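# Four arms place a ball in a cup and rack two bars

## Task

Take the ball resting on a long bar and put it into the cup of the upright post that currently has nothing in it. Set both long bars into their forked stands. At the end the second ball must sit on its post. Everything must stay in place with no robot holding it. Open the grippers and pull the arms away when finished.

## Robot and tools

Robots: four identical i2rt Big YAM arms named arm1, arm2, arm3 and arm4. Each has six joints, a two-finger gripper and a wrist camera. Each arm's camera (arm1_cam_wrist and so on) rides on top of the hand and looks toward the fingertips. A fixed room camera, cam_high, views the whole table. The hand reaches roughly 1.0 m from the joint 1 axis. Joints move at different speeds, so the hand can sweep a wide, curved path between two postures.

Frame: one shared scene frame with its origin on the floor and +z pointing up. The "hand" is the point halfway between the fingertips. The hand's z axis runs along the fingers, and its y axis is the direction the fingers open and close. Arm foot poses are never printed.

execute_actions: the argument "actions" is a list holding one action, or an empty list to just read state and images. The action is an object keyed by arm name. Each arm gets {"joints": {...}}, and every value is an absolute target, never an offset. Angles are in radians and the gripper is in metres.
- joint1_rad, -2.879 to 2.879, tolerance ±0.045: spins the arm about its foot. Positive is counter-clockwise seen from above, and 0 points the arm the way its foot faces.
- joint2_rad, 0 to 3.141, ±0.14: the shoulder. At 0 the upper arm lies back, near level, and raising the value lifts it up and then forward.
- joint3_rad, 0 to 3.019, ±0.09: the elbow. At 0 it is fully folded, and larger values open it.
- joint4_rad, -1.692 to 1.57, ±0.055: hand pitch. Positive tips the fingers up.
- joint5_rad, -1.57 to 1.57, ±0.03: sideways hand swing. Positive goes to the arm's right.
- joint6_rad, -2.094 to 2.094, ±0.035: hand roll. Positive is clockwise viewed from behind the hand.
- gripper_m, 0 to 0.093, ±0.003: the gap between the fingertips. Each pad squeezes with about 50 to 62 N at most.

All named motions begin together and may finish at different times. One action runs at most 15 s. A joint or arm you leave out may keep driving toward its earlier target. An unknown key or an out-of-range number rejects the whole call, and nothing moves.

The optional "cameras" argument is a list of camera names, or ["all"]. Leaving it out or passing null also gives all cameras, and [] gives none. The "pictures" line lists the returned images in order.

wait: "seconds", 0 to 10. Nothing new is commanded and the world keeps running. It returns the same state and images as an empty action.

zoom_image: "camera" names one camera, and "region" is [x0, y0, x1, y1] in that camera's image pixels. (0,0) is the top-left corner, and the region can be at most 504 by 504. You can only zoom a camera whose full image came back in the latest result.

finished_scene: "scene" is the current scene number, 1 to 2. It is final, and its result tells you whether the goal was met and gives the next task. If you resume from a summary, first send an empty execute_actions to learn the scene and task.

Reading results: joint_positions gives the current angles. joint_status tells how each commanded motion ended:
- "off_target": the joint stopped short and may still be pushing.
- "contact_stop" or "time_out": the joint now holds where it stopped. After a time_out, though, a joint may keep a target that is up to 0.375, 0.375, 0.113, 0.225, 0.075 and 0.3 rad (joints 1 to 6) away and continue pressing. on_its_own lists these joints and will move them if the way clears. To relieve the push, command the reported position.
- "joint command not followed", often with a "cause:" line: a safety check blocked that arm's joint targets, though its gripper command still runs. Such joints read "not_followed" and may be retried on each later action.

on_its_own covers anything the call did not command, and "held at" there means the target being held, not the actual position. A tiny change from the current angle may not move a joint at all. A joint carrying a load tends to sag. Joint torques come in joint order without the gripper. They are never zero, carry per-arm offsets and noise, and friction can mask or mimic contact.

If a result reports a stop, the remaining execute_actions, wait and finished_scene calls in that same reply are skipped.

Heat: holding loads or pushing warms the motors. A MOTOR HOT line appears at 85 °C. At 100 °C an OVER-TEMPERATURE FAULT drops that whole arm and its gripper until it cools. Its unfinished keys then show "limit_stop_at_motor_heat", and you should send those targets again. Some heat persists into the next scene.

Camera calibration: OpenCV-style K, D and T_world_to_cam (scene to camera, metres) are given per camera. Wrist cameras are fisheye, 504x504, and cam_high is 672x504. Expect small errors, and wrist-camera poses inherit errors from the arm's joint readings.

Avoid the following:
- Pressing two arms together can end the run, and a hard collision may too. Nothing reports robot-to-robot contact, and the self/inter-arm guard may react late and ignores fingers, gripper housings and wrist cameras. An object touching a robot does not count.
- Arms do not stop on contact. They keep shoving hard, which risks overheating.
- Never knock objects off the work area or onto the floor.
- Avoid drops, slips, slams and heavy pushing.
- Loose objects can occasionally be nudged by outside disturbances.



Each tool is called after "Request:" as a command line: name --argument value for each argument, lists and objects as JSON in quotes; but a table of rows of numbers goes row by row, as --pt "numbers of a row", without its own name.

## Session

Request:
execute_actions --actions '[]'

Scene clock: 0.00 s.
Joint torques (N m, as the arm reports them, + toward a larger angle): no reading
Motor temperatures (°C, as the motors report them): arm1=[24 23 23 22 24 24] | arm2=[25 25 28 23 24 24] | arm3=[22 27 22 24 24 21] | arm4=[21 28 23 21 24 23]
arm1.joint_positions: joint1_rad=-0.403 joint2_rad=+0.479 joint3_rad=+1.343 joint4_rad=-1.159 joint5_rad=-0.264 joint6_rad=-0.310 gripper_m=+0.095
arm1.joint_status: not commanded
arm1.hand: x=+1.2497 y=+0.0270 z=+1.4179 quat_wxyz=(+0.105, -0.800, -0.051, +0.588) (m; scene frame)
arm2.joint_positions: joint1_rad=+0.092 joint2_rad=+0.498 joint3_rad=+1.361 joint4_rad=-1.321 joint5_rad=+0.151 joint6_rad=-0.190 gripper_m=+0.095
arm2.joint_status: not commanded
arm2.hand: x=+0.0011 y=+1.2641 z=+1.3371 quat_wxyz=(-0.319, -0.522, -0.665, +0.428) (m; scene frame)
arm3.joint_positions: joint1_rad=-0.424 joint2_rad=+0.465 joint3_rad=+1.353 joint4_rad=-1.400 joint5_rad=+0.184 joint6_rad=+0.236 gripper_m=+0.094
arm3.joint_status: not commanded
arm3.hand: x=-1.3170 y=-0.1015 z=+1.3784 quat_wxyz=(-0.493, -0.336, -0.791, +0.135) (m; scene frame)
arm4.joint_positions: joint1_rad=-0.194 joint2_rad=+0.483 joint3_rad=+1.378 joint4_rad=-1.454 joint5_rad=+0.134 joint6_rad=+0.317 gripper_m=+0.094
arm4.joint_status: not commanded
arm4.hand: x=+0.0462 y=-1.2905 z=+1.3465 quat_wxyz=(-0.356, +0.432, -0.759, -0.332) (m; scene frame)
pictures: arm1_cam_wrist, arm2_cam_wrist, arm3_cam_wrist, arm4_cam_wrist, cam_high
camera_calibration (this result's frames):
arm1_cam_wrist: T_world_to_cam=[[0.0429127, 0.972638, 0.228329, -0.404769], [0.807388, 0.100849, -0.581338, -0.184546], [-0.588458, 0.209297, -0.780968, 1.96065], [0, 0, 0, 1]] pos_world=[1.32013, 0.00194621, 1.51634]
arm2_cam_wrist: T_world_to_cam=[[-0.970755, -0.0652805, 0.231027, -0.225449], [-0.164951, 0.880565, -0.444292, -0.517042], [-0.174431, -0.469407, -0.865581, 1.87524], [0, 0, 0, 1]] pos_world=[0.0229577, 1.32082, 1.44554]
arm3_cam_wrist: T_world_to_cam=[[-0.666167, -0.736291, -0.118731, -0.787542], [-0.633129, 0.642451, -0.431745, -0.165062], [0.394169, -0.212442, -0.894147, 1.85295], [0, 0, 0, 1]] pos_world=[-1.35952, -0.0801713, 1.49204]
arm4_cam_wrist: T_world_to_cam=[[0.891015, -0.40738, -0.200336, -0.299157], [-0.453901, -0.807362, -0.377015, -0.508127], [-0.00815527, 0.426859, -0.904281, 1.89394], [0, 0, 0, 1]] pos_world=[0.0513592, -1.34056, 1.46115]
Images, in order (width x height): arm1_cam_wrist 504x504, arm2_cam_wrist 504x504, arm3_cam_wrist 504x504, arm4_cam_wrist 504x504, cam_high 672x504.

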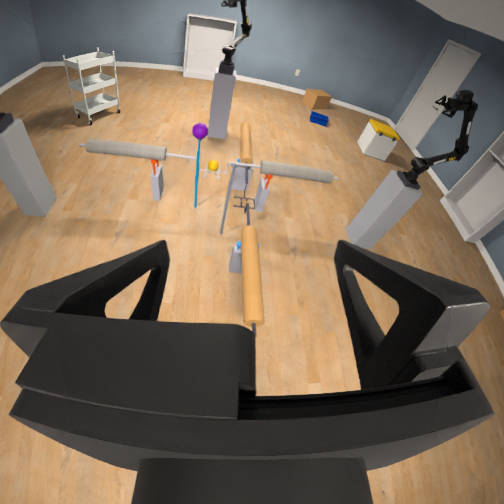

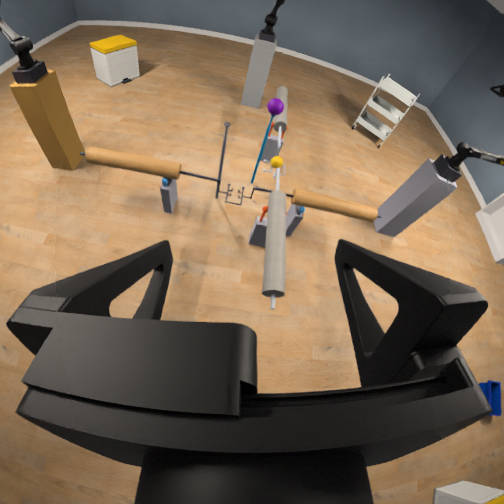

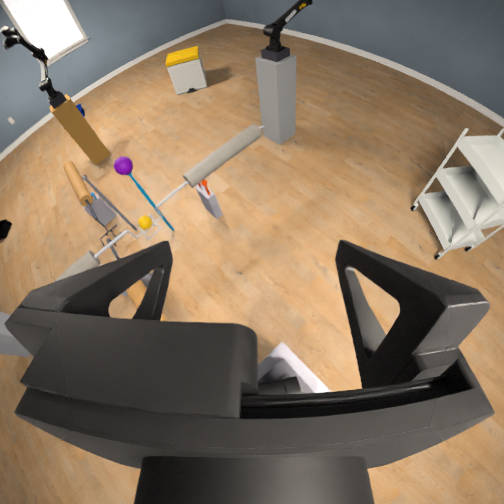

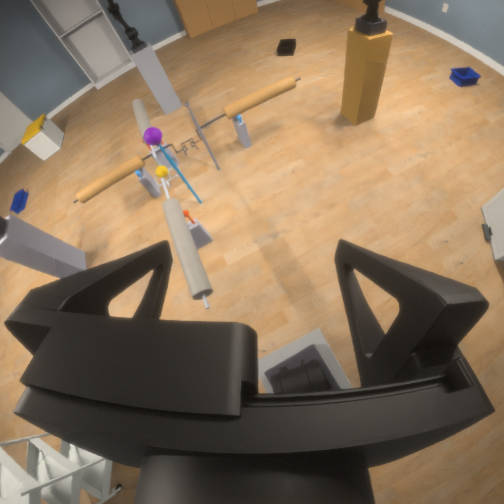

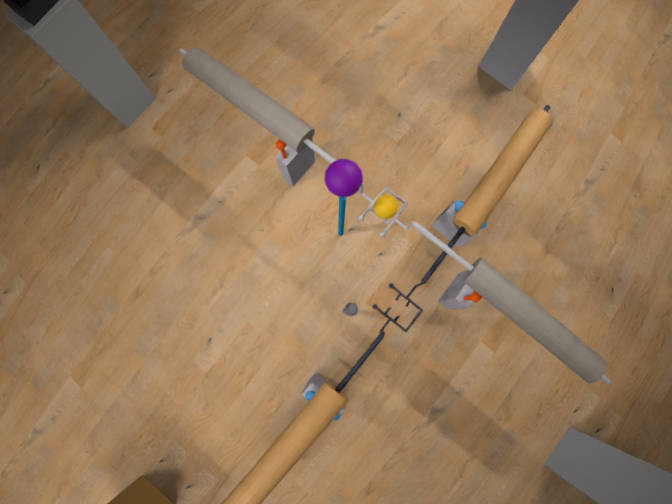

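Request:
zoom_image --camera "cam_high" --region '[250, 110, 500, 360]'

Request:
zoom_image --camera "arm1_cam_wrist" --region '[70, 100, 350, 340]'

Request:
zoom_image --camera "arm2_cam_wrist" --region '[130, 70, 400, 320]'

Region (250, 110, 500, 360) of cam_high's 672x504 image, scaled by 2.016, with more detail than that image has.

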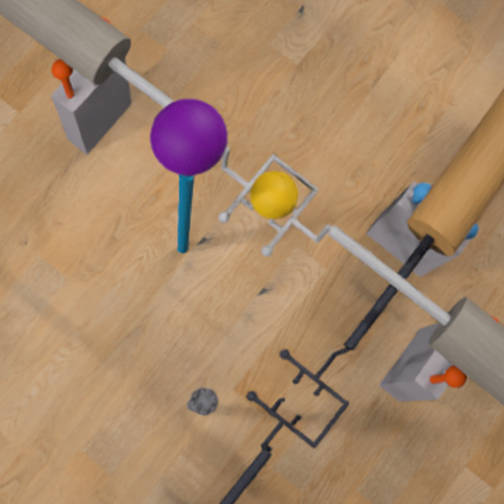

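Region (70, 100, 350, 340) of arm1_cam_wrist's 504x504 image, scaled by 1.800, with more detail than that image has; it fills the top 432 rows of this view, and the rest is white.

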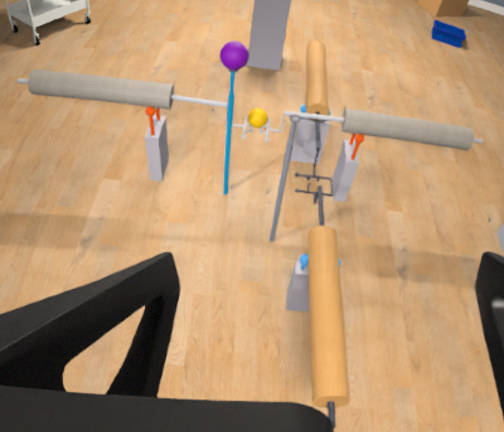

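Region (130, 70, 400, 320) of arm2_cam_wrist's 504x504 image, scaled by 1.867, with more detail than that image has; it fills the top 467 rows of this view, and the rest is white.

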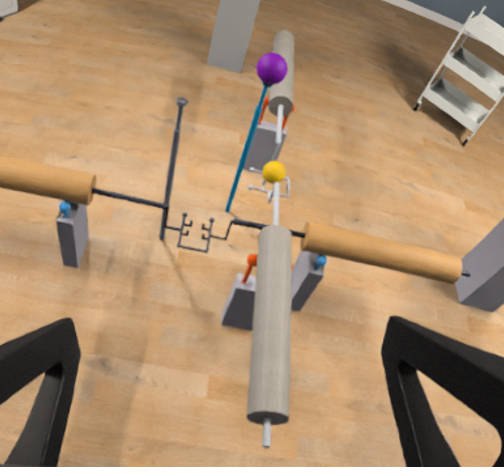

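Request:
execute_actions --actions '[{"arm2":{"joints":{"joint1_rad":-0.575,"joint2_rad":2.24,"joint3_rad":1.26,"joint4_rad":-0.572,"joint5_rad":0,"joint6_rad":-0.52,"gripper_m":0.093}},"arm4":{"joints":{"joint1_rad":0.498,"joint2_rad":2.27,"joint3_rad":1.21,"joint4_rad":-0.494,"joint5_rad":0,"joint6_rad":0.544,"gripper_m":0.093}},"arm1":{"joints":{"joint1_rad":-0.108,"joint2_rad":2.2,"joint3_rad":1.2,"joint4_rad":1.2,"joint5_rad":0,"joint6_rad":0}}}]'

Scene clock: 6.07 s.
Joint torques (N m, as the arm reports them, + toward a larger angle): arm1=[  1.43 -20.65   7.27   3.67  -0.05   0.11] | arm2=[ -0.47 -16.89   6.56   1.17  -0.05  -0.2 ] | arm3=[-1.6   5.49  8.56  2.29  0.    0.05] | arm4=[ -0.95 -18.1    5.16   0.87  -0.04   0.22]
Motor temperatures (°C, as the motors report them): arm1=[24 24 25 22 24 24] | arm2=[25 25 30 23 24 24] | arm3=[22 27 24 24 24 21] | arm4=[21 28 24 22 24 23]
arm1.joint_positions: joint1_rad=-0.117 joint2_rad=+2.214 joint3_rad=+1.193 joint4_rad=+1.174 joint5_rad=-0.002 joint6_rad=-0.009 gripper_m=+0.095
arm1.joint_status: all done
arm1.hand: x=+0.7071 y=+0.0737 z=+0.9340 quat_wxyz=(+0.044, -0.652, +0.025, +0.757) (m; scene frame)
arm2.joint_positions: joint1_rad=-0.580 joint2_rad=+2.237 joint3_rad=+1.250 joint4_rad=-0.584 joint5_rad=+0.000 joint6_rad=-0.505 gripper_m=+0.093
arm2.joint_status: all done
arm2.hand: x=-0.2629 y=+1.0001 z=+0.6076 quat_wxyz=(-0.003, -0.716, -0.699, +0.003) (m; scene frame)
arm3.joint_positions: joint1_rad=-0.424 joint2_rad=+0.465 joint3_rad=+1.353 joint4_rad=-1.400 joint5_rad=+0.184 joint6_rad=+0.236 gripper_m=+0.094
arm3.joint_status: not commanded
arm3.hand: x=-1.3170 y=-0.1015 z=+1.3784 quat_wxyz=(-0.493, -0.336, -0.791, +0.135) (m; scene frame)
arm4.joint_positions: joint1_rad=+0.504 joint2_rad=+2.277 joint3_rad=+1.204 joint4_rad=-0.512 joint5_rad=+0.002 joint6_rad=+0.532 gripper_m=+0.093
arm4.joint_status: all done
arm4.hand: x=-0.2612 y=-1.0260 z=+0.6042 quat_wxyz=(+0.001, +0.715, -0.699, +0.008) (m; scene frame)
pictures: arm1_cam_wrist, arm2_cam_wrist, arm3_cam_wrist, arm4_cam_wrist, cam_high
camera_calibration (this result's frames):
arm1_cam_wrist: T_world_to_cam=[[0.0995229, 0.994873, 0.0179584, -0.161589], [0.465108, -0.0305573, -0.884726, 0.502686], [-0.879642, 0.0964032, -0.465765, 1.1735], [0, 0, 0, 1]] pos_world=[0.814534, 0.0629922, 0.994215]
arm2_cam_wrist: T_world_to_cam=[[-0.999096, 0.0385421, 0.0179146, -0.312195], [0.0416421, 0.803317, 0.594095, -1.15157], [0.00850656, 0.594304, -0.804196, 0.020791], [0, 0, 0, 1]] pos_world=[-0.264136, 0.924749, 0.706452]
arm3_cam_wrist: T_world_to_cam=[[-0.666167, -0.736291, -0.118731, -0.787542], [-0.633129, 0.642451, -0.431745, -0.165062], [0.394169, -0.212442, -0.894147, 1.85295], [0, 0, 0, 1]] pos_world=[-1.35952, -0.0801713, 1.49204]
arm4_cam_wrist: T_world_to_cam=[[0.999812, 0.0171465, 0.00900424, 0.271256], [0.00870298, -0.813119, 0.582032, -1.17842], [0.0173013, -0.581845, -0.813116, 0.0239186], [0, 0, 0, 1]] pos_world=[-0.261363, -0.948933, 0.702886]
Images, in order (width x height): arm1_cam_wrist 504x504, arm2_cam_wrist 504x504, arm3_cam_wrist 504x504, arm4_cam_wrist 504x504, cam_high 672x504.

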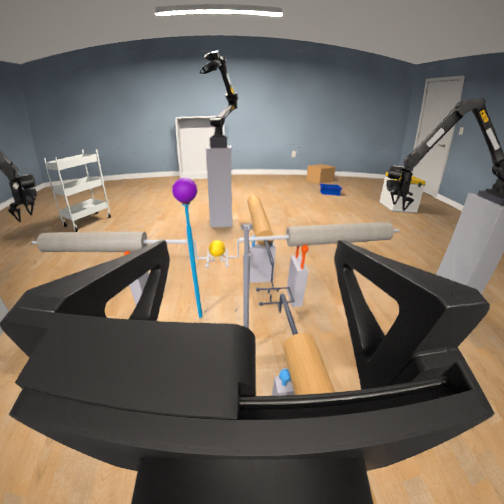

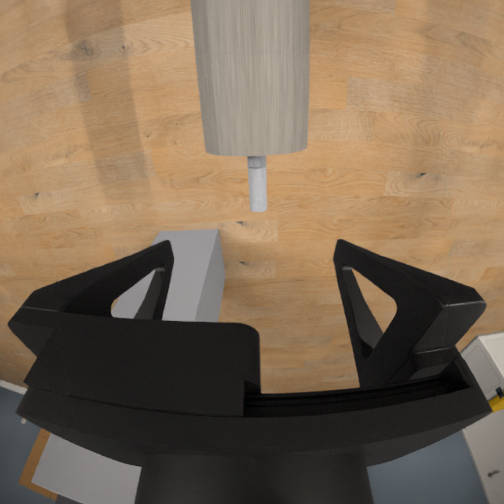

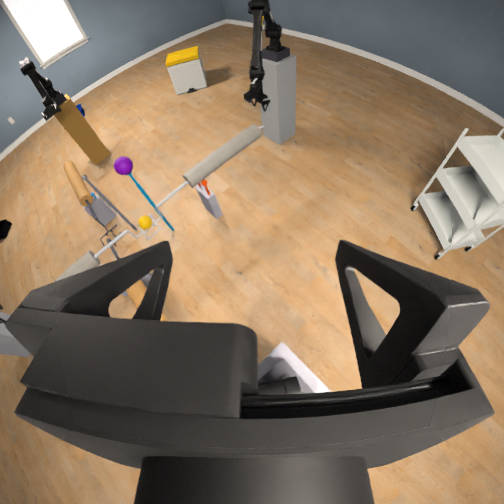

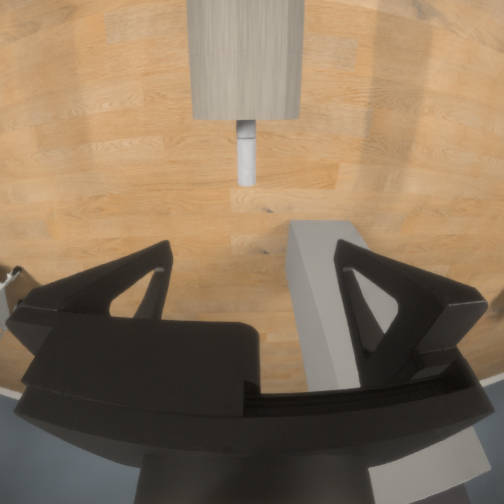

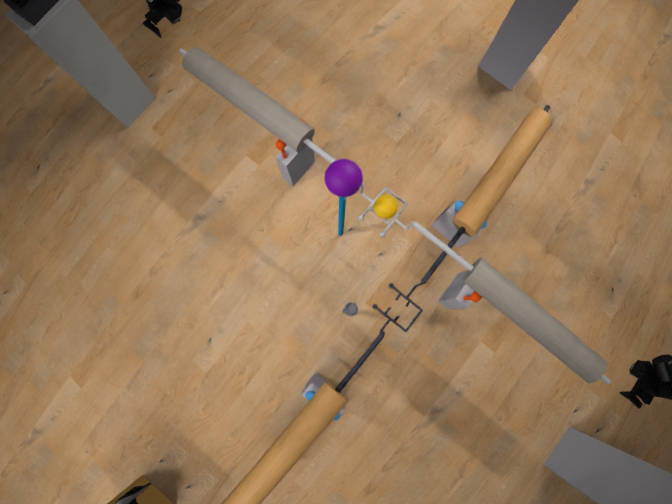

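Request:
zoom_image --camera "arm1_cam_wrist" --region '[160, 170, 320, 330]'

Request:
zoom_image --camera "arm2_cam_wrist" --region '[190, 110, 330, 250]'

Request:
zoom_image --camera "arm4_cam_wrist" --region '[180, 90, 320, 230]'

Region (160, 170, 320, 330) of arm1_cam_wrist's 504x504 image, scaled by 3.150, with more detail than that image has.

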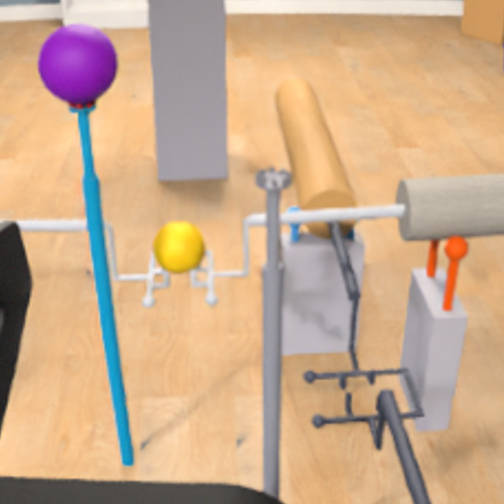

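Region (190, 110, 330, 250) of arm2_cam_wrist's 504x504 image, scaled by 3.600, with more detail than that image has.

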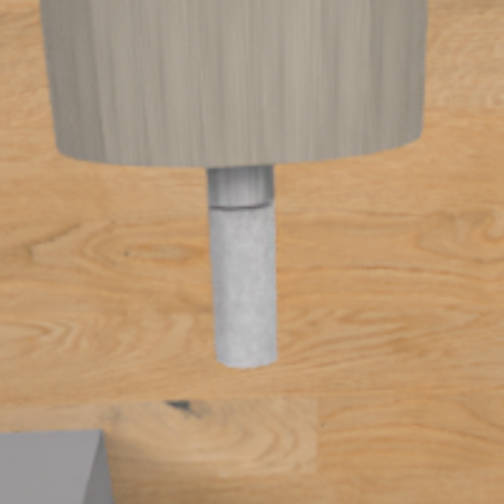

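Region (180, 90, 320, 230) of arm4_cam_wrist's 504x504 image, scaled by 3.600, with more detail than that image has.

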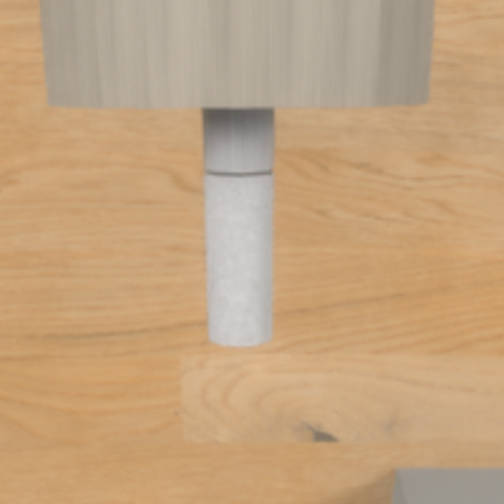

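Request:
execute_actions --actions '[{"arm2":{"joints":{"joint1_rad":-0.605,"joint2_rad":2.41,"joint3_rad":1.27,"joint4_rad":-0.41,"joint6_rad":-0.565}},"arm4":{"joints":{"joint1_rad":0.49,"joint2_rad":2.465,"joint3_rad":1.315,"joint4_rad":-0.38,"joint6_rad":0.55}}}]' --cameras '["arm2_cam_wrist","arm4_cam_wrist"]'

Scene clock: 13.60 s.
Joint torques (N m, as the arm reports them, + toward a larger angle): arm1=[  1.51 -20.28   7.3    3.7   -0.05   0.11] | arm2=[ -1.65 -17.51   5.16   1.25  -0.06  -0.23] | arm3=[-1.7   5.38  8.56  2.31  0.01  0.04] | arm4=[ -1.35 -19.49   4.62   0.62  -0.04   0.22]
Motor temperatures (°C, as the motors report them): arm1=[24 26 26 22 24 24] | arm2=[25 26 30 23 24 24] | arm3=[22 27 26 24 24 21] | arm4=[21 30 25 22 24 23]
arm1.joint_positions: joint1_rad=-0.117 joint2_rad=+2.214 joint3_rad=+1.193 joint4_rad=+1.174 joint5_rad=-0.002 joint6_rad=-0.009 gripper_m=+0.095
arm1.joint_status: not commanded
arm1.hand: x=+0.7071 y=+0.0737 z=+0.9340 quat_wxyz=(+0.044, -0.652, +0.025, +0.757) (m; scene frame)
arm2.joint_positions: joint1_rad=-0.596 joint2_rad=+2.412 joint3_rad=+1.262 joint4_rad=-0.425 joint5_rad=+0.000 joint6_rad=-0.550 gripper_m=+0.093
arm2.joint_status: all done
arm2.hand: x=-0.2622 y=+1.0170 z=+0.5237 quat_wxyz=(-0.002, -0.706, -0.709, +0.001) (m; scene frame)
arm3.joint_positions: joint1_rad=-0.424 joint2_rad=+0.465 joint3_rad=+1.353 joint4_rad=-1.400 joint5_rad=+0.184 joint6_rad=+0.236 gripper_m=+0.094
arm3.joint_status: not commanded
arm3.hand: x=-1.3170 y=-0.1015 z=+1.3784 quat_wxyz=(-0.493, -0.336, -0.791, +0.135) (m; scene frame)
arm4.joint_positions: joint1_rad=+0.500 joint2_rad=+2.475 joint3_rad=+1.308 joint4_rad=-0.392 joint5_rad=+0.002 joint6_rad=+0.538 gripper_m=+0.093
arm4.joint_status: all done
arm4.hand: x=-0.2677 y=-1.0116 z=+0.5250 quat_wxyz=(-0.002, +0.712, -0.703, -0.005) (m; scene frame)
pictures: arm2_cam_wrist, arm4_cam_wrist
camera_calibration (this result's frames):
arm2_cam_wrist: T_world_to_cam=[[-0.999816, 0.010256, 0.016194, -0.281142], [0.0178946, 0.802232, 0.596745, -1.12188], [-0.00687108, 0.596925, -0.802268, -0.0644663], [0, 0, 0, 1]] pos_world=[-0.261458, 0.941376, 0.622313]
arm4_cam_wrist: T_world_to_cam=[[0.999964, 0.00756853, -0.00392398, 0.275411], [0.00846259, -0.825504, 0.564333, -1.12385], [0.00103192, -0.564346, -0.825538, -0.0121499], [0, 0, 0, 1]] pos_world=[-0.265878, -0.936679, 0.625274]
Images, in order (width x height): arm2_cam_wrist 504x504, arm4_cam_wrist 504x504.

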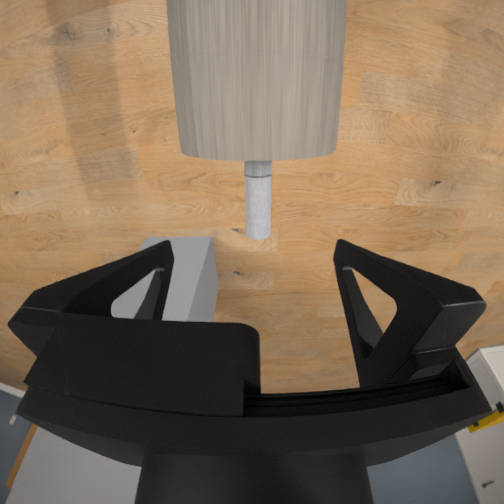

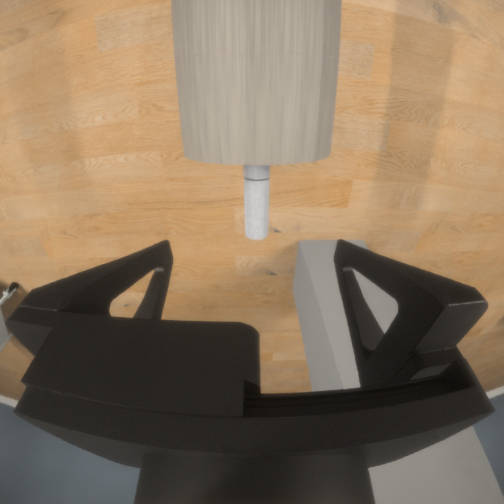

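Request:
execute_actions --actions '[{"arm2":{"joints":{"joint1_rad":-0.61,"joint2_rad":2.59,"joint3_rad":1.358,"joint4_rad":-0.316}},"arm4":{"joints":{"joint2_rad":2.655,"joint3_rad":1.423,"joint4_rad":-0.307}}}]' --cameras '["arm2_cam_wrist","arm4_cam_wrist"]'

Scene clock: 16.03 s.
Joint torques (N m, as the arm reports them, + toward a larger angle): arm1=[  1.43 -20.26   7.28   3.69  -0.05   0.12] | arm2=[ -1.87 -17.54   4.03   1.12  -0.06  -0.17] | arm3=[-1.74  5.48  8.51  2.3   0.    0.05] | arm4=[ -1.3  -18.92   3.74   0.61  -0.09   0.21]
Motor temperatures (°C, as the motors report them): arm1=[24 26 26 22 24 24] | arm2=[25 27 30 23 24 24] | arm3=[22 27 26 24 24 21] | arm4=[21 31 24 22 24 23]
arm1.joint_positions: joint1_rad=-0.117 joint2_rad=+2.214 joint3_rad=+1.193 joint4_rad=+1.174 joint5_rad=-0.002 joint6_rad=-0.009 gripper_m=+0.095
arm1.joint_status: not commanded
arm1.hand: x=+0.7071 y=+0.0737 z=+0.9340 quat_wxyz=(+0.044, -0.652, +0.025, +0.757) (m; scene frame)
arm2.joint_positions: joint1_rad=-0.599 joint2_rad=+2.591 joint3_rad=+1.351 joint4_rad=-0.328 joint5_rad=+0.000 joint6_rad=-0.555 gripper_m=+0.093
arm2.joint_status: all done
arm2.hand: x=-0.2639 y=+1.0165 z=+0.4497 quat_wxyz=(-0.003, -0.705, -0.709, +0.005) (m; scene frame)
arm3.joint_positions: joint1_rad=-0.424 joint2_rad=+0.465 joint3_rad=+1.353 joint4_rad=-1.400 joint5_rad=+0.184 joint6_rad=+0.236 gripper_m=+0.094
arm3.joint_status: not commanded
arm3.hand: x=-1.3170 y=-0.1015 z=+1.3784 quat_wxyz=(-0.493, -0.336, -0.791, +0.135) (m; scene frame)
arm4.joint_positions: joint1_rad=+0.500 joint2_rad=+2.665 joint3_rad=+1.417 joint4_rad=-0.318 joint5_rad=+0.002 joint6_rad=+0.538 gripper_m=+0.093
arm4.joint_status: all done
arm4.hand: x=-0.2663 y=-1.0138 z=+0.4465 quat_wxyz=(-0.002, +0.711, -0.703, -0.001) (m; scene frame)
pictures: arm2_cam_wrist, arm4_cam_wrist
camera_calibration (this result's frames):
arm2_cam_wrist: T_world_to_cam=[[-0.999762, 0.00887215, 0.0199154, -0.281935], [0.0189388, 0.805938, 0.591697, -1.0785], [-0.0108009, 0.591934, -0.805914, -0.117902], [0, 0, 0, 1]] pos_world=[-0.262716, 0.941498, 0.548744]
arm4_cam_wrist: T_world_to_cam=[[0.999977, 0.00678947, -0.000381814, 0.271346], [0.0057997, -0.822191, 0.569182, -1.0809], [0.00355052, -0.569171, -0.822211, -0.0839164], [0, 0, 0, 1]] pos_world=[-0.264773, -0.93831, 0.546335]
Images, in order (width x height): arm2_cam_wrist 504x504, arm4_cam_wrist 504x504.

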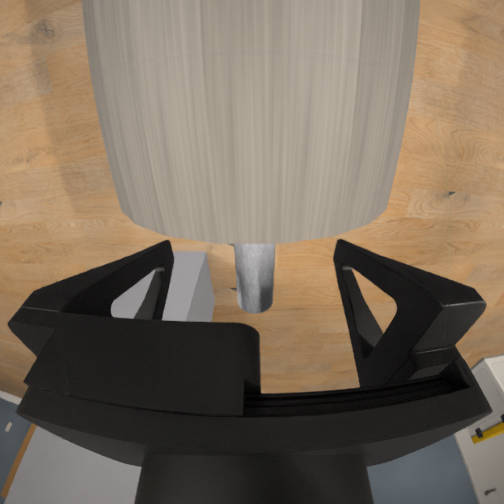

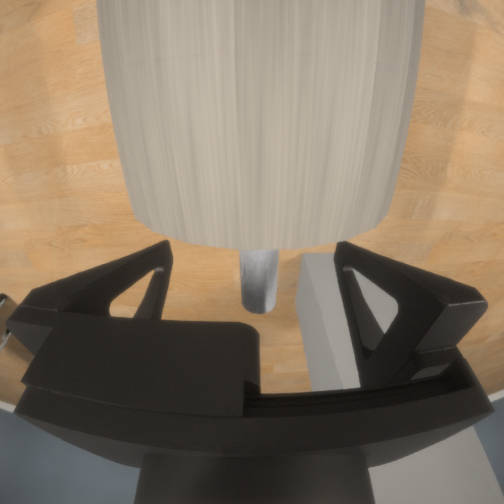

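Request:
execute_actions --actions '[{"arm2":{"joints":{"gripper_m":0.005}},"arm4":{"joints":{"gripper_m":0.005}}}]' --cameras '["arm2_cam_wrist","arm4_cam_wrist"]'

Scene clock: 16.83 s.
Joint torques (N m, as the arm reports them, + toward a larger angle): arm1=[  1.48 -20.31   7.28   3.68  -0.04   0.12] | arm2=[ -2.03 -18.12   4.14   1.12  -0.07  -0.1 ] | arm3=[-1.46  5.57  8.51  2.34 -0.01  0.04] | arm4=[ -1.07 -20.06   3.67   0.8   -0.15   0.22]
Motor temperatures (°C, as the motors report them): arm1=[24 26 26 22 24 24] | arm2=[25 27 30 23 24 24] | arm3=[22 27 26 24 24 21] | arm4=[21 31 24 22 24 23]
arm1.joint_positions: joint1_rad=-0.117 joint2_rad=+2.214 joint3_rad=+1.193 joint4_rad=+1.174 joint5_rad=-0.002 joint6_rad=-0.009 gripper_m=+0.095
arm1.joint_status: not commanded
arm1.hand: x=+0.7071 y=+0.0737 z=+0.9340 quat_wxyz=(+0.044, -0.652, +0.025, +0.757) (m; scene frame)
arm2.joint_positions: joint1_rad=-0.600 joint2_rad=+2.591 joint3_rad=+1.351 joint4_rad=-0.327 joint5_rad=+0.001 joint6_rad=-0.558 gripper_m=+0.019
arm2.joint_status: gripper_m off_target (ended at +0.019, target +0.005)
arm2.hand: x=-0.2644 y=+1.0165 z=+0.4497 quat_wxyz=(-0.003, -0.704, -0.710, +0.005) (m; scene frame)
arm3.joint_positions: joint1_rad=-0.424 joint2_rad=+0.465 joint3_rad=+1.353 joint4_rad=-1.400 joint5_rad=+0.184 joint6_rad=+0.236 gripper_m=+0.094
arm3.joint_status: not commanded
arm3.hand: x=-1.3170 y=-0.1015 z=+1.3784 quat_wxyz=(-0.493, -0.336, -0.791, +0.135) (m; scene frame)
arm4.joint_positions: joint1_rad=+0.496 joint2_rad=+2.665 joint3_rad=+1.415 joint4_rad=-0.318 joint5_rad=+0.005 joint6_rad=+0.538 gripper_m=+0.019
arm4.joint_status: gripper_m off_target (ended at +0.019, target +0.005)
arm4.hand: x=-0.2637 y=-1.0133 z=+0.4463 quat_wxyz=(-0.003, +0.710, -0.704, +0.000) (m; scene frame)
pictures: arm2_cam_wrist, arm4_cam_wrist
camera_calibration (this result's frames):
arm2_cam_wrist: T_world_to_cam=[[-0.999753, 0.00546507, 0.0215257, -0.279672], [0.0171399, 0.806217, 0.591371, -1.07908], [-0.0141225, 0.591594, -0.806112, -0.118328], [0, 0, 0, 1]] pos_world=[-0.262779, 0.941503, 0.548771]
arm4_cam_wrist: T_world_to_cam=[[0.999991, 0.00296625, 0.00302312, 0.263355], [0.000719347, -0.82237, 0.568953, -1.08182], [0.00417378, -0.568945, -0.822365, -0.0833316], [0, 0, 0, 1]] pos_world=[-0.262226, -0.937852, 0.546181]
Images, in order (width x height): arm2_cam_wrist 504x504, arm4_cam_wrist 504x504.

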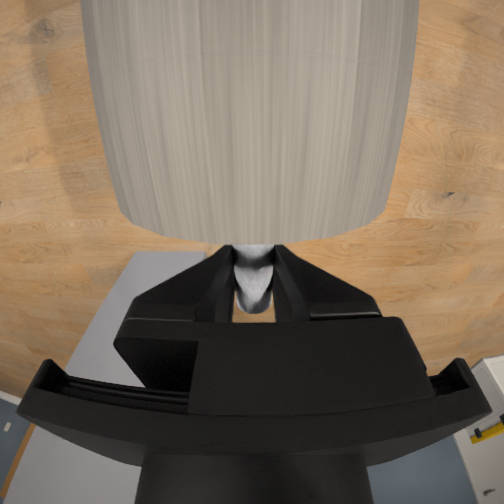

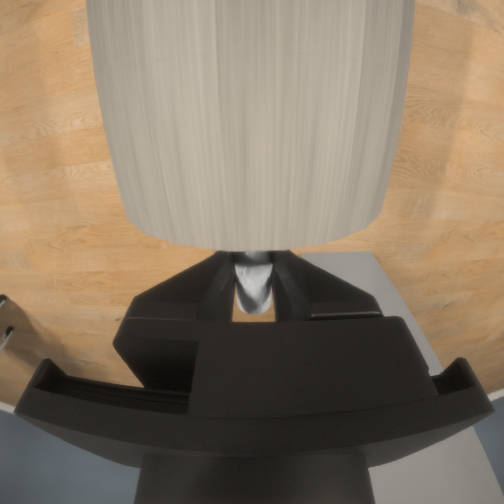

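Request:
execute_actions --actions '[{"arm2":{"joints":{"joint2_rad":2.295,"joint3_rad":1.23,"joint4_rad":-0.478}},"arm4":{"joints":{"joint2_rad":2.358,"joint3_rad":1.27,"joint4_rad":-0.455}}}]' --cameras '["cam_high","arm1_cam_wrist"]'

Scene clock: 18.37 s.
Joint torques (N m, as the arm reports them, + toward a larger angle): arm1=[  1.37 -20.19   7.29   3.69  -0.05   0.11] | arm2=[ -2.19 -17.42   5.89   0.58  -0.21  -0.08] | arm3=[-1.53  5.53  8.53  2.31  0.01  0.06] | arm4=[ -0.95 -19.69   4.97   0.12   0.09   0.34]
Motor temperatures (°C, as the motors report them): arm1=[24 26 26 22 24 24] | arm2=[25 27 30 23 24 24] | arm3=[22 27 26 24 24 21] | arm4=[21 31 24 22 24 23]
arm1.joint_positions: joint1_rad=-0.117 joint2_rad=+2.214 joint3_rad=+1.193 joint4_rad=+1.174 joint5_rad=-0.002 joint6_rad=-0.009 gripper_m=+0.095
arm1.joint_status: not commanded
arm1.hand: x=+0.7071 y=+0.0737 z=+0.9340 quat_wxyz=(+0.044, -0.652, +0.025, +0.757) (m; scene frame)
arm2.joint_positions: joint1_rad=-0.606 joint2_rad=+2.303 joint3_rad=+1.220 joint4_rad=-0.475 joint5_rad=+0.003 joint6_rad=-0.565 gripper_m=+0.019
arm2.joint_status: all done
arm2.hand: x=-0.2686 y=+1.0172 z=+0.5692 quat_wxyz=(-0.003, -0.704, -0.710, +0.010) (m; scene frame)
arm3.joint_positions: joint1_rad=-0.424 joint2_rad=+0.465 joint3_rad=+1.353 joint4_rad=-1.400 joint5_rad=+0.184 joint6_rad=+0.236 gripper_m=+0.094
arm3.joint_status: not commanded
arm3.hand: x=-1.3170 y=-0.1015 z=+1.3784 quat_wxyz=(-0.493, -0.336, -0.791, +0.135) (m; scene frame)
arm4.joint_positions: joint1_rad=+0.494 joint2_rad=+2.379 joint3_rad=+1.262 joint4_rad=-0.448 joint5_rad=-0.001 joint6_rad=+0.529 gripper_m=+0.019
arm4.joint_status: all done
arm4.hand: x=-0.2639 y=-1.0125 z=+0.5646 quat_wxyz=(+0.000, +0.712, -0.702, -0.002) (m; scene frame)
pictures: arm1_cam_wrist, cam_high
camera_calibration (this result's frames):
arm1_cam_wrist: T_world_to_cam=[[0.0995229, 0.994873, 0.0179584, -0.161589], [0.465108, -0.0305573, -0.884726, 0.502686], [-0.879642, 0.0964032, -0.465765, 1.1735], [0, 0, 0, 1]] pos_world=[0.814534, 0.0629922, 0.994215]
Images, in order (width x height): arm1_cam_wrist 504x504, cam_high 672x504.

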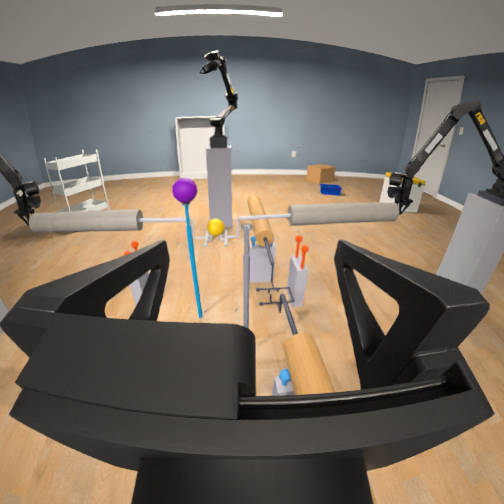

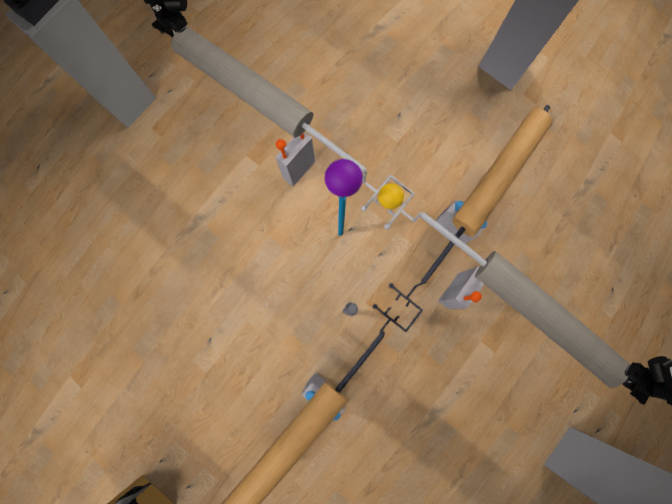

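Request:
execute_actions --actions '[{"arm2":{"joints":{"joint1_rad":-0.667,"joint2_rad":2.083,"joint3_rad":1.035,"joint4_rad":-0.505,"joint6_rad":-0.63}},"arm4":{"joints":{"joint1_rad":0.437,"joint2_rad":2.284,"joint3_rad":1.43,"joint4_rad":-0.675,"joint6_rad":0.478}}}]' --cameras '["cam_high"]'

Scene clock: 20.30 s.
Joint torques (N m, as the arm reports them, + toward a larger angle): arm1=[  1.38 -20.27   7.29   3.66  -0.05   0.11] | arm2=[ -1.31 -15.97   6.24   0.44  -0.09  -0.13] | arm3=[-1.51  5.47  8.57  2.28  0.02  0.04] | arm4=[ -0.48 -20.53   8.36  -0.41  -0.11   0.13]
Motor temperatures (°C, as the motors report them): arm1=[24 27 26 22 24 24] | arm2=[25 28 30 23 24 24] | arm3=[22 27 27 24 24 21] | arm4=[21 32 25 22 24 23]
arm1.joint_positions: joint1_rad=-0.117 joint2_rad=+2.214 joint3_rad=+1.193 joint4_rad=+1.174 joint5_rad=-0.002 joint6_rad=-0.009 gripper_m=+0.095
arm1.joint_status: not commanded
arm1.hand: x=+0.7071 y=+0.0737 z=+0.9340 quat_wxyz=(+0.044, -0.652, +0.025, +0.757) (m; scene frame)
arm2.joint_positions: joint1_rad=-0.664 joint2_rad=+2.095 joint3_rad=+1.023 joint4_rad=-0.495 joint5_rad=+0.000 joint6_rad=-0.624 gripper_m=+0.019
arm2.joint_status: all done
arm2.hand: x=-0.2617 y=+1.0780 z=+0.6284 quat_wxyz=(-0.003, -0.704, -0.711, +0.005) (m; scene frame)
arm3.joint_positions: joint1_rad=-0.424 joint2_rad=+0.465 joint3_rad=+1.353 joint4_rad=-1.400 joint5_rad=+0.184 joint6_rad=+0.236 gripper_m=+0.094
arm3.joint_status: not commanded
arm3.hand: x=-1.3170 y=-0.1015 z=+1.3784 quat_wxyz=(-0.493, -0.336, -0.791, +0.135) (m; scene frame)
arm4.joint_positions: joint1_rad=+0.434 joint2_rad=+2.305 joint3_rad=+1.396 joint4_rad=-0.656 joint5_rad=+0.003 joint6_rad=+0.473 gripper_m=+0.019
arm4.joint_status: all done
arm4.hand: x=-0.2603 y=-0.9521 z=+0.6297 quat_wxyz=(-0.002, +0.711, -0.703, -0.001) (m; scene frame)
pictures: cam_high
Images, in order (width x height): cam_high 672x504.

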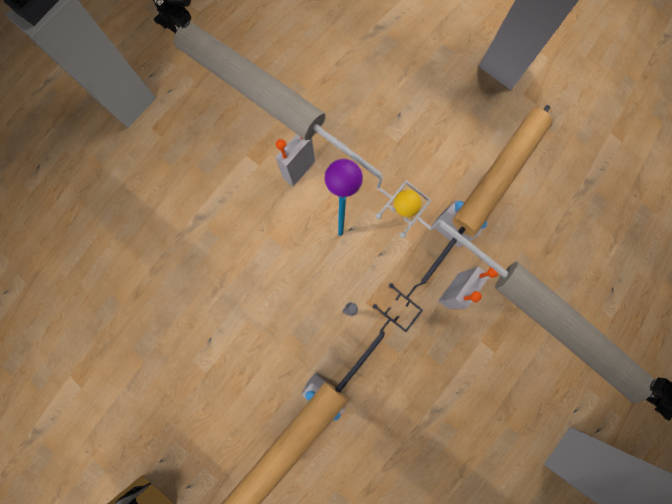

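Request:
execute_actions --actions '[]'

Scene clock: 21.63 s.
Joint torques (N m, as the arm reports them, + toward a larger angle): arm1=[  1.39 -20.37   7.29   3.66  -0.05   0.12] | arm2=[ -1.23 -15.52   6.09   0.34  -0.06  -0.12] | arm3=[-1.51  5.5   8.52  2.26  0.01  0.05] | arm4=[ -0.55 -20.18   8.45  -0.31  -0.07   0.16]
Motor temperatures (°C, as the motors report them): arm1=[24 27 26 22 24 24] | arm2=[25 28 30 23 24 24] | arm3=[22 27 27 24 24 21] | arm4=[21 32 25 22 24 23]
arm1.joint_positions: joint1_rad=-0.117 joint2_rad=+2.214 joint3_rad=+1.193 joint4_rad=+1.174 joint5_rad=-0.002 joint6_rad=-0.009 gripper_m=+0.095
arm1.joint_status: not commanded
arm1.hand: x=+0.7071 y=+0.0737 z=+0.9340 quat_wxyz=(+0.044, -0.652, +0.025, +0.757) (m; scene frame)
arm2.joint_positions: joint1_rad=-0.664 joint2_rad=+2.095 joint3_rad=+1.023 joint4_rad=-0.495 joint5_rad=+0.000 joint6_rad=-0.624 gripper_m=+0.019
arm2.joint_status: all done
arm2.hand: x=-0.2617 y=+1.0780 z=+0.6284 quat_wxyz=(-0.003, -0.704, -0.711, +0.005) (m; scene frame)
arm3.joint_positions: joint1_rad=-0.424 joint2_rad=+0.465 joint3_rad=+1.353 joint4_rad=-1.400 joint5_rad=+0.184 joint6_rad=+0.236 gripper_m=+0.094
arm3.joint_status: not commanded
arm3.hand: x=-1.3170 y=-0.1015 z=+1.3784 quat_wxyz=(-0.493, -0.336, -0.791, +0.135) (m; scene frame)
arm4.joint_positions: joint1_rad=+0.434 joint2_rad=+2.305 joint3_rad=+1.396 joint4_rad=-0.656 joint5_rad=+0.003 joint6_rad=+0.473 gripper_m=+0.019
arm4.joint_status: all done
arm4.hand: x=-0.2603 y=-0.9521 z=+0.6297 quat_wxyz=(-0.002, +0.711, -0.703, -0.001) (m; scene frame)
pictures: arm1_cam_wrist, arm2_cam_wrist, arm3_cam_wrist, arm4_cam_wrist, cam_high
camera_calibration (this result's frames):
arm1_cam_wrist: T_world_to_cam=[[0.0995229, 0.994873, 0.0179584, -0.161589], [0.465108, -0.0305573, -0.884726, 0.502686], [-0.879642, 0.0964032, -0.465765, 1.1735], [0, 0, 0, 1]] pos_world=[0.814534, 0.0629922, 0.994215]
arm2_cam_wrist: T_world_to_cam=[[-0.999782, 0.00468462, 0.0203386, -0.279561], [0.0158108, 0.806128, 0.59153, -1.23473], [-0.0136244, 0.591723, -0.806026, -0.0106632], [0, 0, 0, 1]] pos_world=[-0.260123, 1.00297, 0.727473]
arm3_cam_wrist: T_world_to_cam=[[-0.666167, -0.736291, -0.118731, -0.787542], [-0.633129, 0.642451, -0.431745, -0.165062], [0.394169, -0.212442, -0.894147, 1.85295], [0, 0, 0, 1]] pos_world=[-1.35952, -0.0801713, 1.49204]
arm4_cam_wrist: T_world_to_cam=[[0.999982, 0.00602209, 0.000614013, 0.263618], [0.00460682, -0.822903, 0.568164, -1.13487], [0.00392681, -0.56815, -0.822915, 0.103364], [0, 0, 0, 1]] pos_world=[-0.258791, -0.876748, 0.729689]
Images, in order (width x height): arm1_cam_wrist 504x504, arm2_cam_wrist 504x504, arm3_cam_wrist 504x504, arm4_cam_wrist 504x504, cam_high 672x504.

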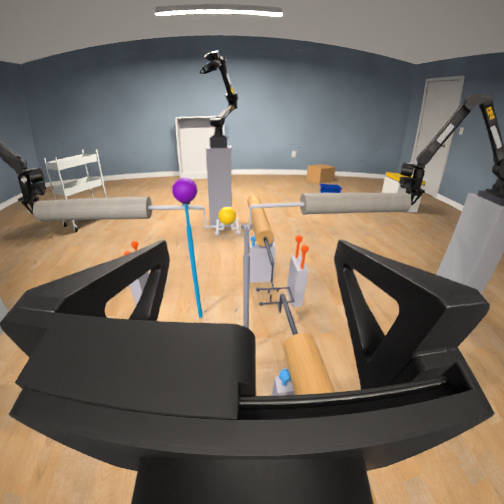

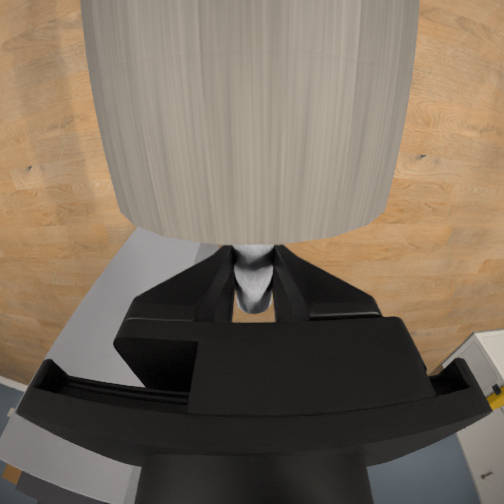

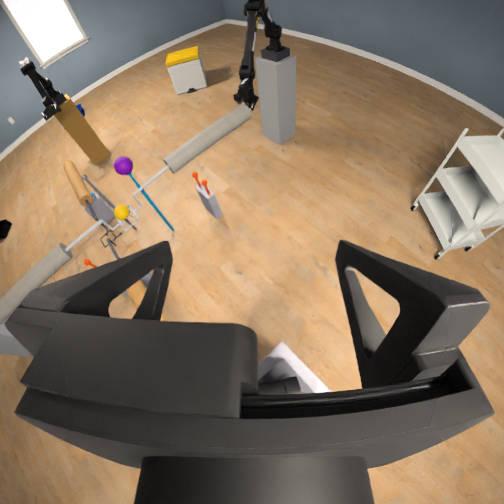

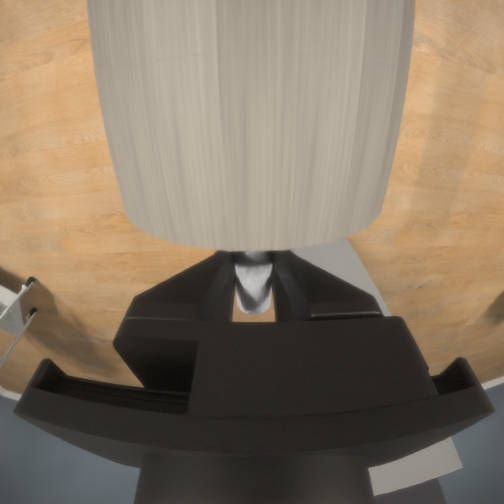

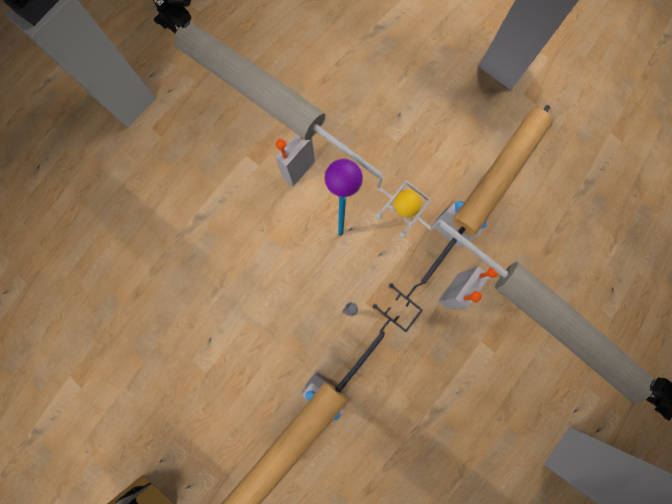

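Request:
execute_actions --actions '[{"arm2":{"joints":{"joint1_rad":-0.752,"joint2_rad":1.887,"joint3_rad":0.886,"joint4_rad":-0.553,"joint6_rad":-0.71}},"arm4":{"joints":{"joint1_rad":0.397,"joint2_rad":2.284,"joint3_rad":1.629,"joint4_rad":-0.877,"joint6_rad":0.44}}}]' --cameras '["arm1_cam_wrist","cam_high"]'

Scene clock: 23.10 s.
Joint torques (N m, as the arm reports them, + toward a larger angle): arm1=[  1.49 -20.34   7.28   3.71  -0.05   0.11] | arm2=[ -0.87 -13.31   6.41   0.29   0.04  -0.06] | arm3=[-1.45  5.38  8.55  2.31  0.01  0.06] | arm4=[  0.19 -22.3   10.25  -0.74  -0.12   0.17]
Motor temperatures (°C, as the motors report them): arm1=[24 27 26 22 24 24] | arm2=[25 28 30 23 24 24] | arm3=[22 27 27 24 24 21] | arm4=[21 33 25 22 24 23]
arm1.joint_positions: joint1_rad=-0.117 joint2_rad=+2.214 joint3_rad=+1.193 joint4_rad=+1.174 joint5_rad=-0.002 joint6_rad=-0.009 gripper_m=+0.095
arm1.joint_status: not commanded
arm1.hand: x=+0.7071 y=+0.0737 z=+0.9340 quat_wxyz=(+0.044, -0.652, +0.025, +0.757) (m; scene frame)
arm2.joint_positions: joint1_rad=-0.750 joint2_rad=+1.897 joint3_rad=+0.875 joint4_rad=-0.543 joint5_rad=-0.002 joint6_rad=-0.708 gripper_m=+0.019
arm2.joint_status: all done
arm2.hand: x=-0.2629 y=+1.1365 z=+0.6806 quat_wxyz=(-0.004, -0.704, -0.710, +0.006) (m; scene frame)
arm3.joint_positions: joint1_rad=-0.424 joint2_rad=+0.465 joint3_rad=+1.353 joint4_rad=-1.400 joint5_rad=+0.184 joint6_rad=+0.236 gripper_m=+0.094
arm3.joint_status: not commanded
arm3.hand: x=-1.3170 y=-0.1015 z=+1.3784 quat_wxyz=(-0.493, -0.336, -0.791, +0.135) (m; scene frame)
arm4.joint_positions: joint1_rad=+0.393 joint2_rad=+2.309 joint3_rad=+1.589 joint4_rad=-0.848 joint5_rad=+0.004 joint6_rad=+0.433 gripper_m=+0.019
arm4.joint_status: all done
arm4.hand: x=-0.2625 y=-0.8941 z=+0.6781 quat_wxyz=(-0.003, +0.711, -0.703, +0.000) (m; scene frame)
pictures: arm1_cam_wrist, cam_high
camera_calibration (this result's frames):
arm1_cam_wrist: T_world_to_cam=[[0.0995229, 0.994873, 0.0179584, -0.161589], [0.465108, -0.0305573, -0.884726, 0.502686], [-0.879642, 0.0964032, -0.465765, 1.1735], [0, 0, 0, 1]] pos_world=[0.814534, 0.0629922, 0.994215]
Images, in order (width x height): arm1_cam_wrist 504x504, cam_high 672x504.

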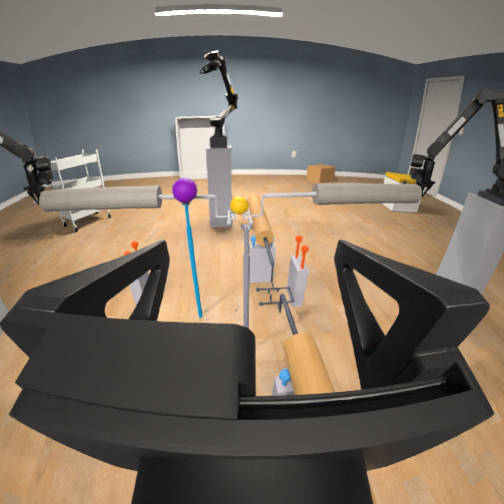

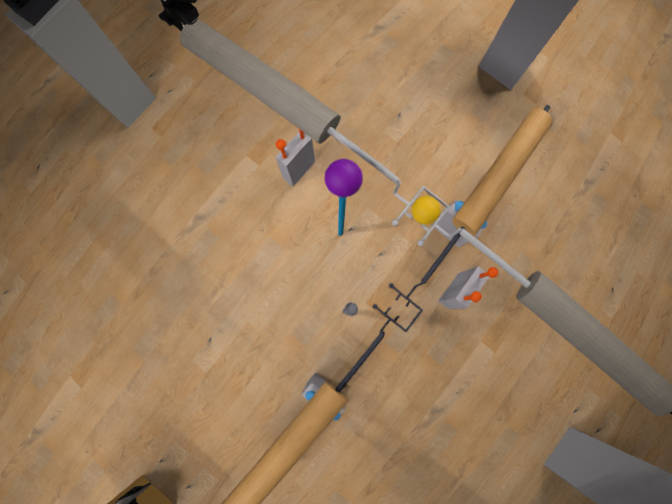

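Request:
execute_actions --actions '[{"arm2":{"joints":{"joint2_rad":1.721,"joint3_rad":0.915,"joint4_rad":-0.745}},"arm4":{"joints":{"joint2_rad":2.168,"joint3_rad":1.64,"joint4_rad":-1.008}}}]' --cameras '[]'

Scene clock: 24.63 s.
Joint torques (N m, as the arm reports them, + toward a larger angle): arm1=[  1.45 -20.33   7.29   3.66  -0.05   0.12] | arm2=[ -1.46 -10.87   8.96  -0.04   0.2   -0.08] | arm3=[-1.57  5.42  8.55  2.3   0.    0.05] | arm4=[ -0.01 -20.71  11.27  -0.71  -0.17   0.13]
Motor temperatures (°C, as the motors report them): arm1=[24 27 26 22 24 24] | arm2=[25 28 30 23 24 24] | arm3=[22 27 27 24 24 21] | arm4=[21 33 26 22 24 23]
arm1.joint_positions: joint1_rad=-0.117 joint2_rad=+2.214 joint3_rad=+1.193 joint4_rad=+1.174 joint5_rad=-0.002 joint6_rad=-0.009 gripper_m=+0.095
arm1.joint_status: not commanded
arm1.hand: x=+0.7071 y=+0.0737 z=+0.9340 quat_wxyz=(+0.044, -0.652, +0.025, +0.757) (m; scene frame)
arm2.joint_positions: joint1_rad=-0.748 joint2_rad=+1.723 joint3_rad=+0.893 joint4_rad=-0.726 joint5_rad=-0.006 joint6_rad=-0.708 gripper_m=+0.019
arm2.joint_status: all done
arm2.hand: x=-0.2615 y=+1.1364 z=+0.7519 quat_wxyz=(-0.006, -0.703, -0.711, +0.011) (m; scene frame)
arm3.joint_positions: joint1_rad=-0.424 joint2_rad=+0.465 joint3_rad=+1.353 joint4_rad=-1.400 joint5_rad=+0.184 joint6_rad=+0.236 gripper_m=+0.094
arm3.joint_status: not commanded
arm3.hand: x=-1.3170 y=-0.1015 z=+1.3784 quat_wxyz=(-0.493, -0.336, -0.791, +0.135) (m; scene frame)
arm4.joint_positions: joint1_rad=+0.393 joint2_rad=+2.181 joint3_rad=+1.594 joint4_rad=-0.980 joint5_rad=+0.005 joint6_rad=+0.432 gripper_m=+0.019
arm4.joint_status: all done
arm4.hand: x=-0.2619 y=-0.8952 z=+0.7555 quat_wxyz=(-0.003, +0.711, -0.703, +0.000) (m; scene frame)
pictures: none
No camera images: the call's "cameras" was empty. Leave "cameras" out to get every camera's image.

Request:
execute_actions --actions '[{"arm2":{"joints":{"joint1_rad":-0.698,"joint2_rad":1.548,"joint3_rad":0.945,"joint4_rad":-0.957,"joint6_rad":-0.657}},"arm4":{"joints":{"joint1_rad":0.357,"joint2_rad":2.05,"joint3_rad":1.65,"joint4_rad":-1.136,"joint6_rad":0.397}}}]' --cameras '["arm1_cam_wrist","cam_high"]'

Scene clock: 26.07 s.
Joint torques (N m, as the arm reports them, + toward a larger angle): arm1=[  1.35 -20.32   7.27   3.69  -0.06   0.12] | arm2=[-1.06 -9.93 11.14 -0.32  0.2  -0.05] | arm3=[-1.6   5.56  8.52  2.31  0.    0.04] | arm4=[ -0.26 -20.55  11.93  -0.98  -0.28   0.16]
Motor temperatures (°C, as the motors report them): arm1=[24 27 26 22 24 24] | arm2=[25 28 30 23 24 24] | arm3=[22 27 27 24 24 21] | arm4=[21 34 27 22 24 23]
arm1.joint_positions: joint1_rad=-0.117 joint2_rad=+2.214 joint3_rad=+1.193 joint4_rad=+1.174 joint5_rad=-0.002 joint6_rad=-0.009 gripper_m=+0.095
arm1.joint_status: not commanded
arm1.hand: x=+0.7071 y=+0.0737 z=+0.9340 quat_wxyz=(+0.044, -0.652, +0.025, +0.757) (m; scene frame)
arm2.joint_positions: joint1_rad=-0.693 joint2_rad=+1.550 joint3_rad=+0.912 joint4_rad=-0.931 joint5_rad=-0.006 joint6_rad=-0.658 gripper_m=+0.019
arm2.joint_status: all done
arm2.hand: x=-0.2325 y=+1.1384 z=+0.8220 quat_wxyz=(-0.006, -0.701, -0.713, +0.004) (m; scene frame)
arm3.joint_positions: joint1_rad=-0.424 joint2_rad=+0.465 joint3_rad=+1.353 joint4_rad=-1.400 joint5_rad=+0.184 joint6_rad=+0.236 gripper_m=+0.094
arm3.joint_status: not commanded
arm3.hand: x=-1.3170 y=-0.1015 z=+1.3784 quat_wxyz=(-0.493, -0.336, -0.791, +0.135) (m; scene frame)
arm4.joint_positions: joint1_rad=+0.350 joint2_rad=+2.066 joint3_rad=+1.603 joint4_rad=-1.103 joint5_rad=+0.008 joint6_rad=+0.391 gripper_m=+0.019
arm4.joint_status: all done
arm4.hand: x=-0.2340 y=-0.8928 z=+0.8254 quat_wxyz=(-0.004, +0.711, -0.704, +0.000) (m; scene frame)
pictures: arm1_cam_wrist, cam_high
camera_calibration (this result's frames):
arm1_cam_wrist: T_world_to_cam=[[0.0995229, 0.994873, 0.0179584, -0.161589], [0.465108, -0.0305573, -0.884726, 0.502686], [-0.879642, 0.0964032, -0.465765, 1.1735], [0, 0, 0, 1]] pos_world=[0.814534, 0.0629922, 0.994215]
Images, in order (width x height): arm1_cam_wrist 504x504, cam_high 672x504.

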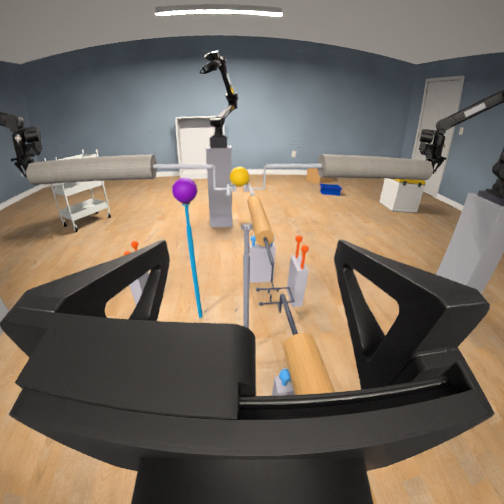

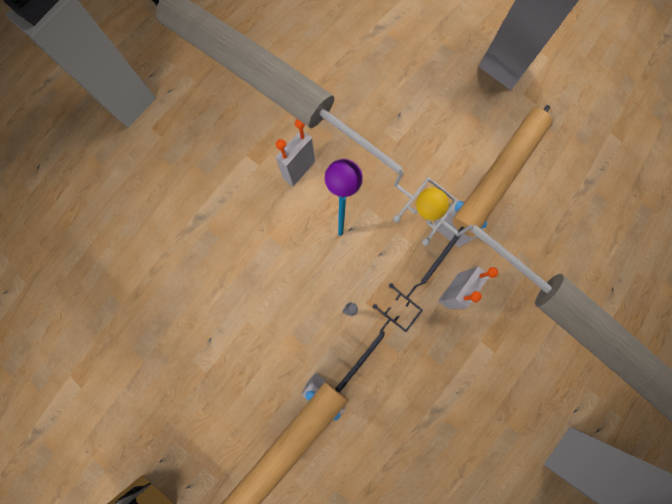

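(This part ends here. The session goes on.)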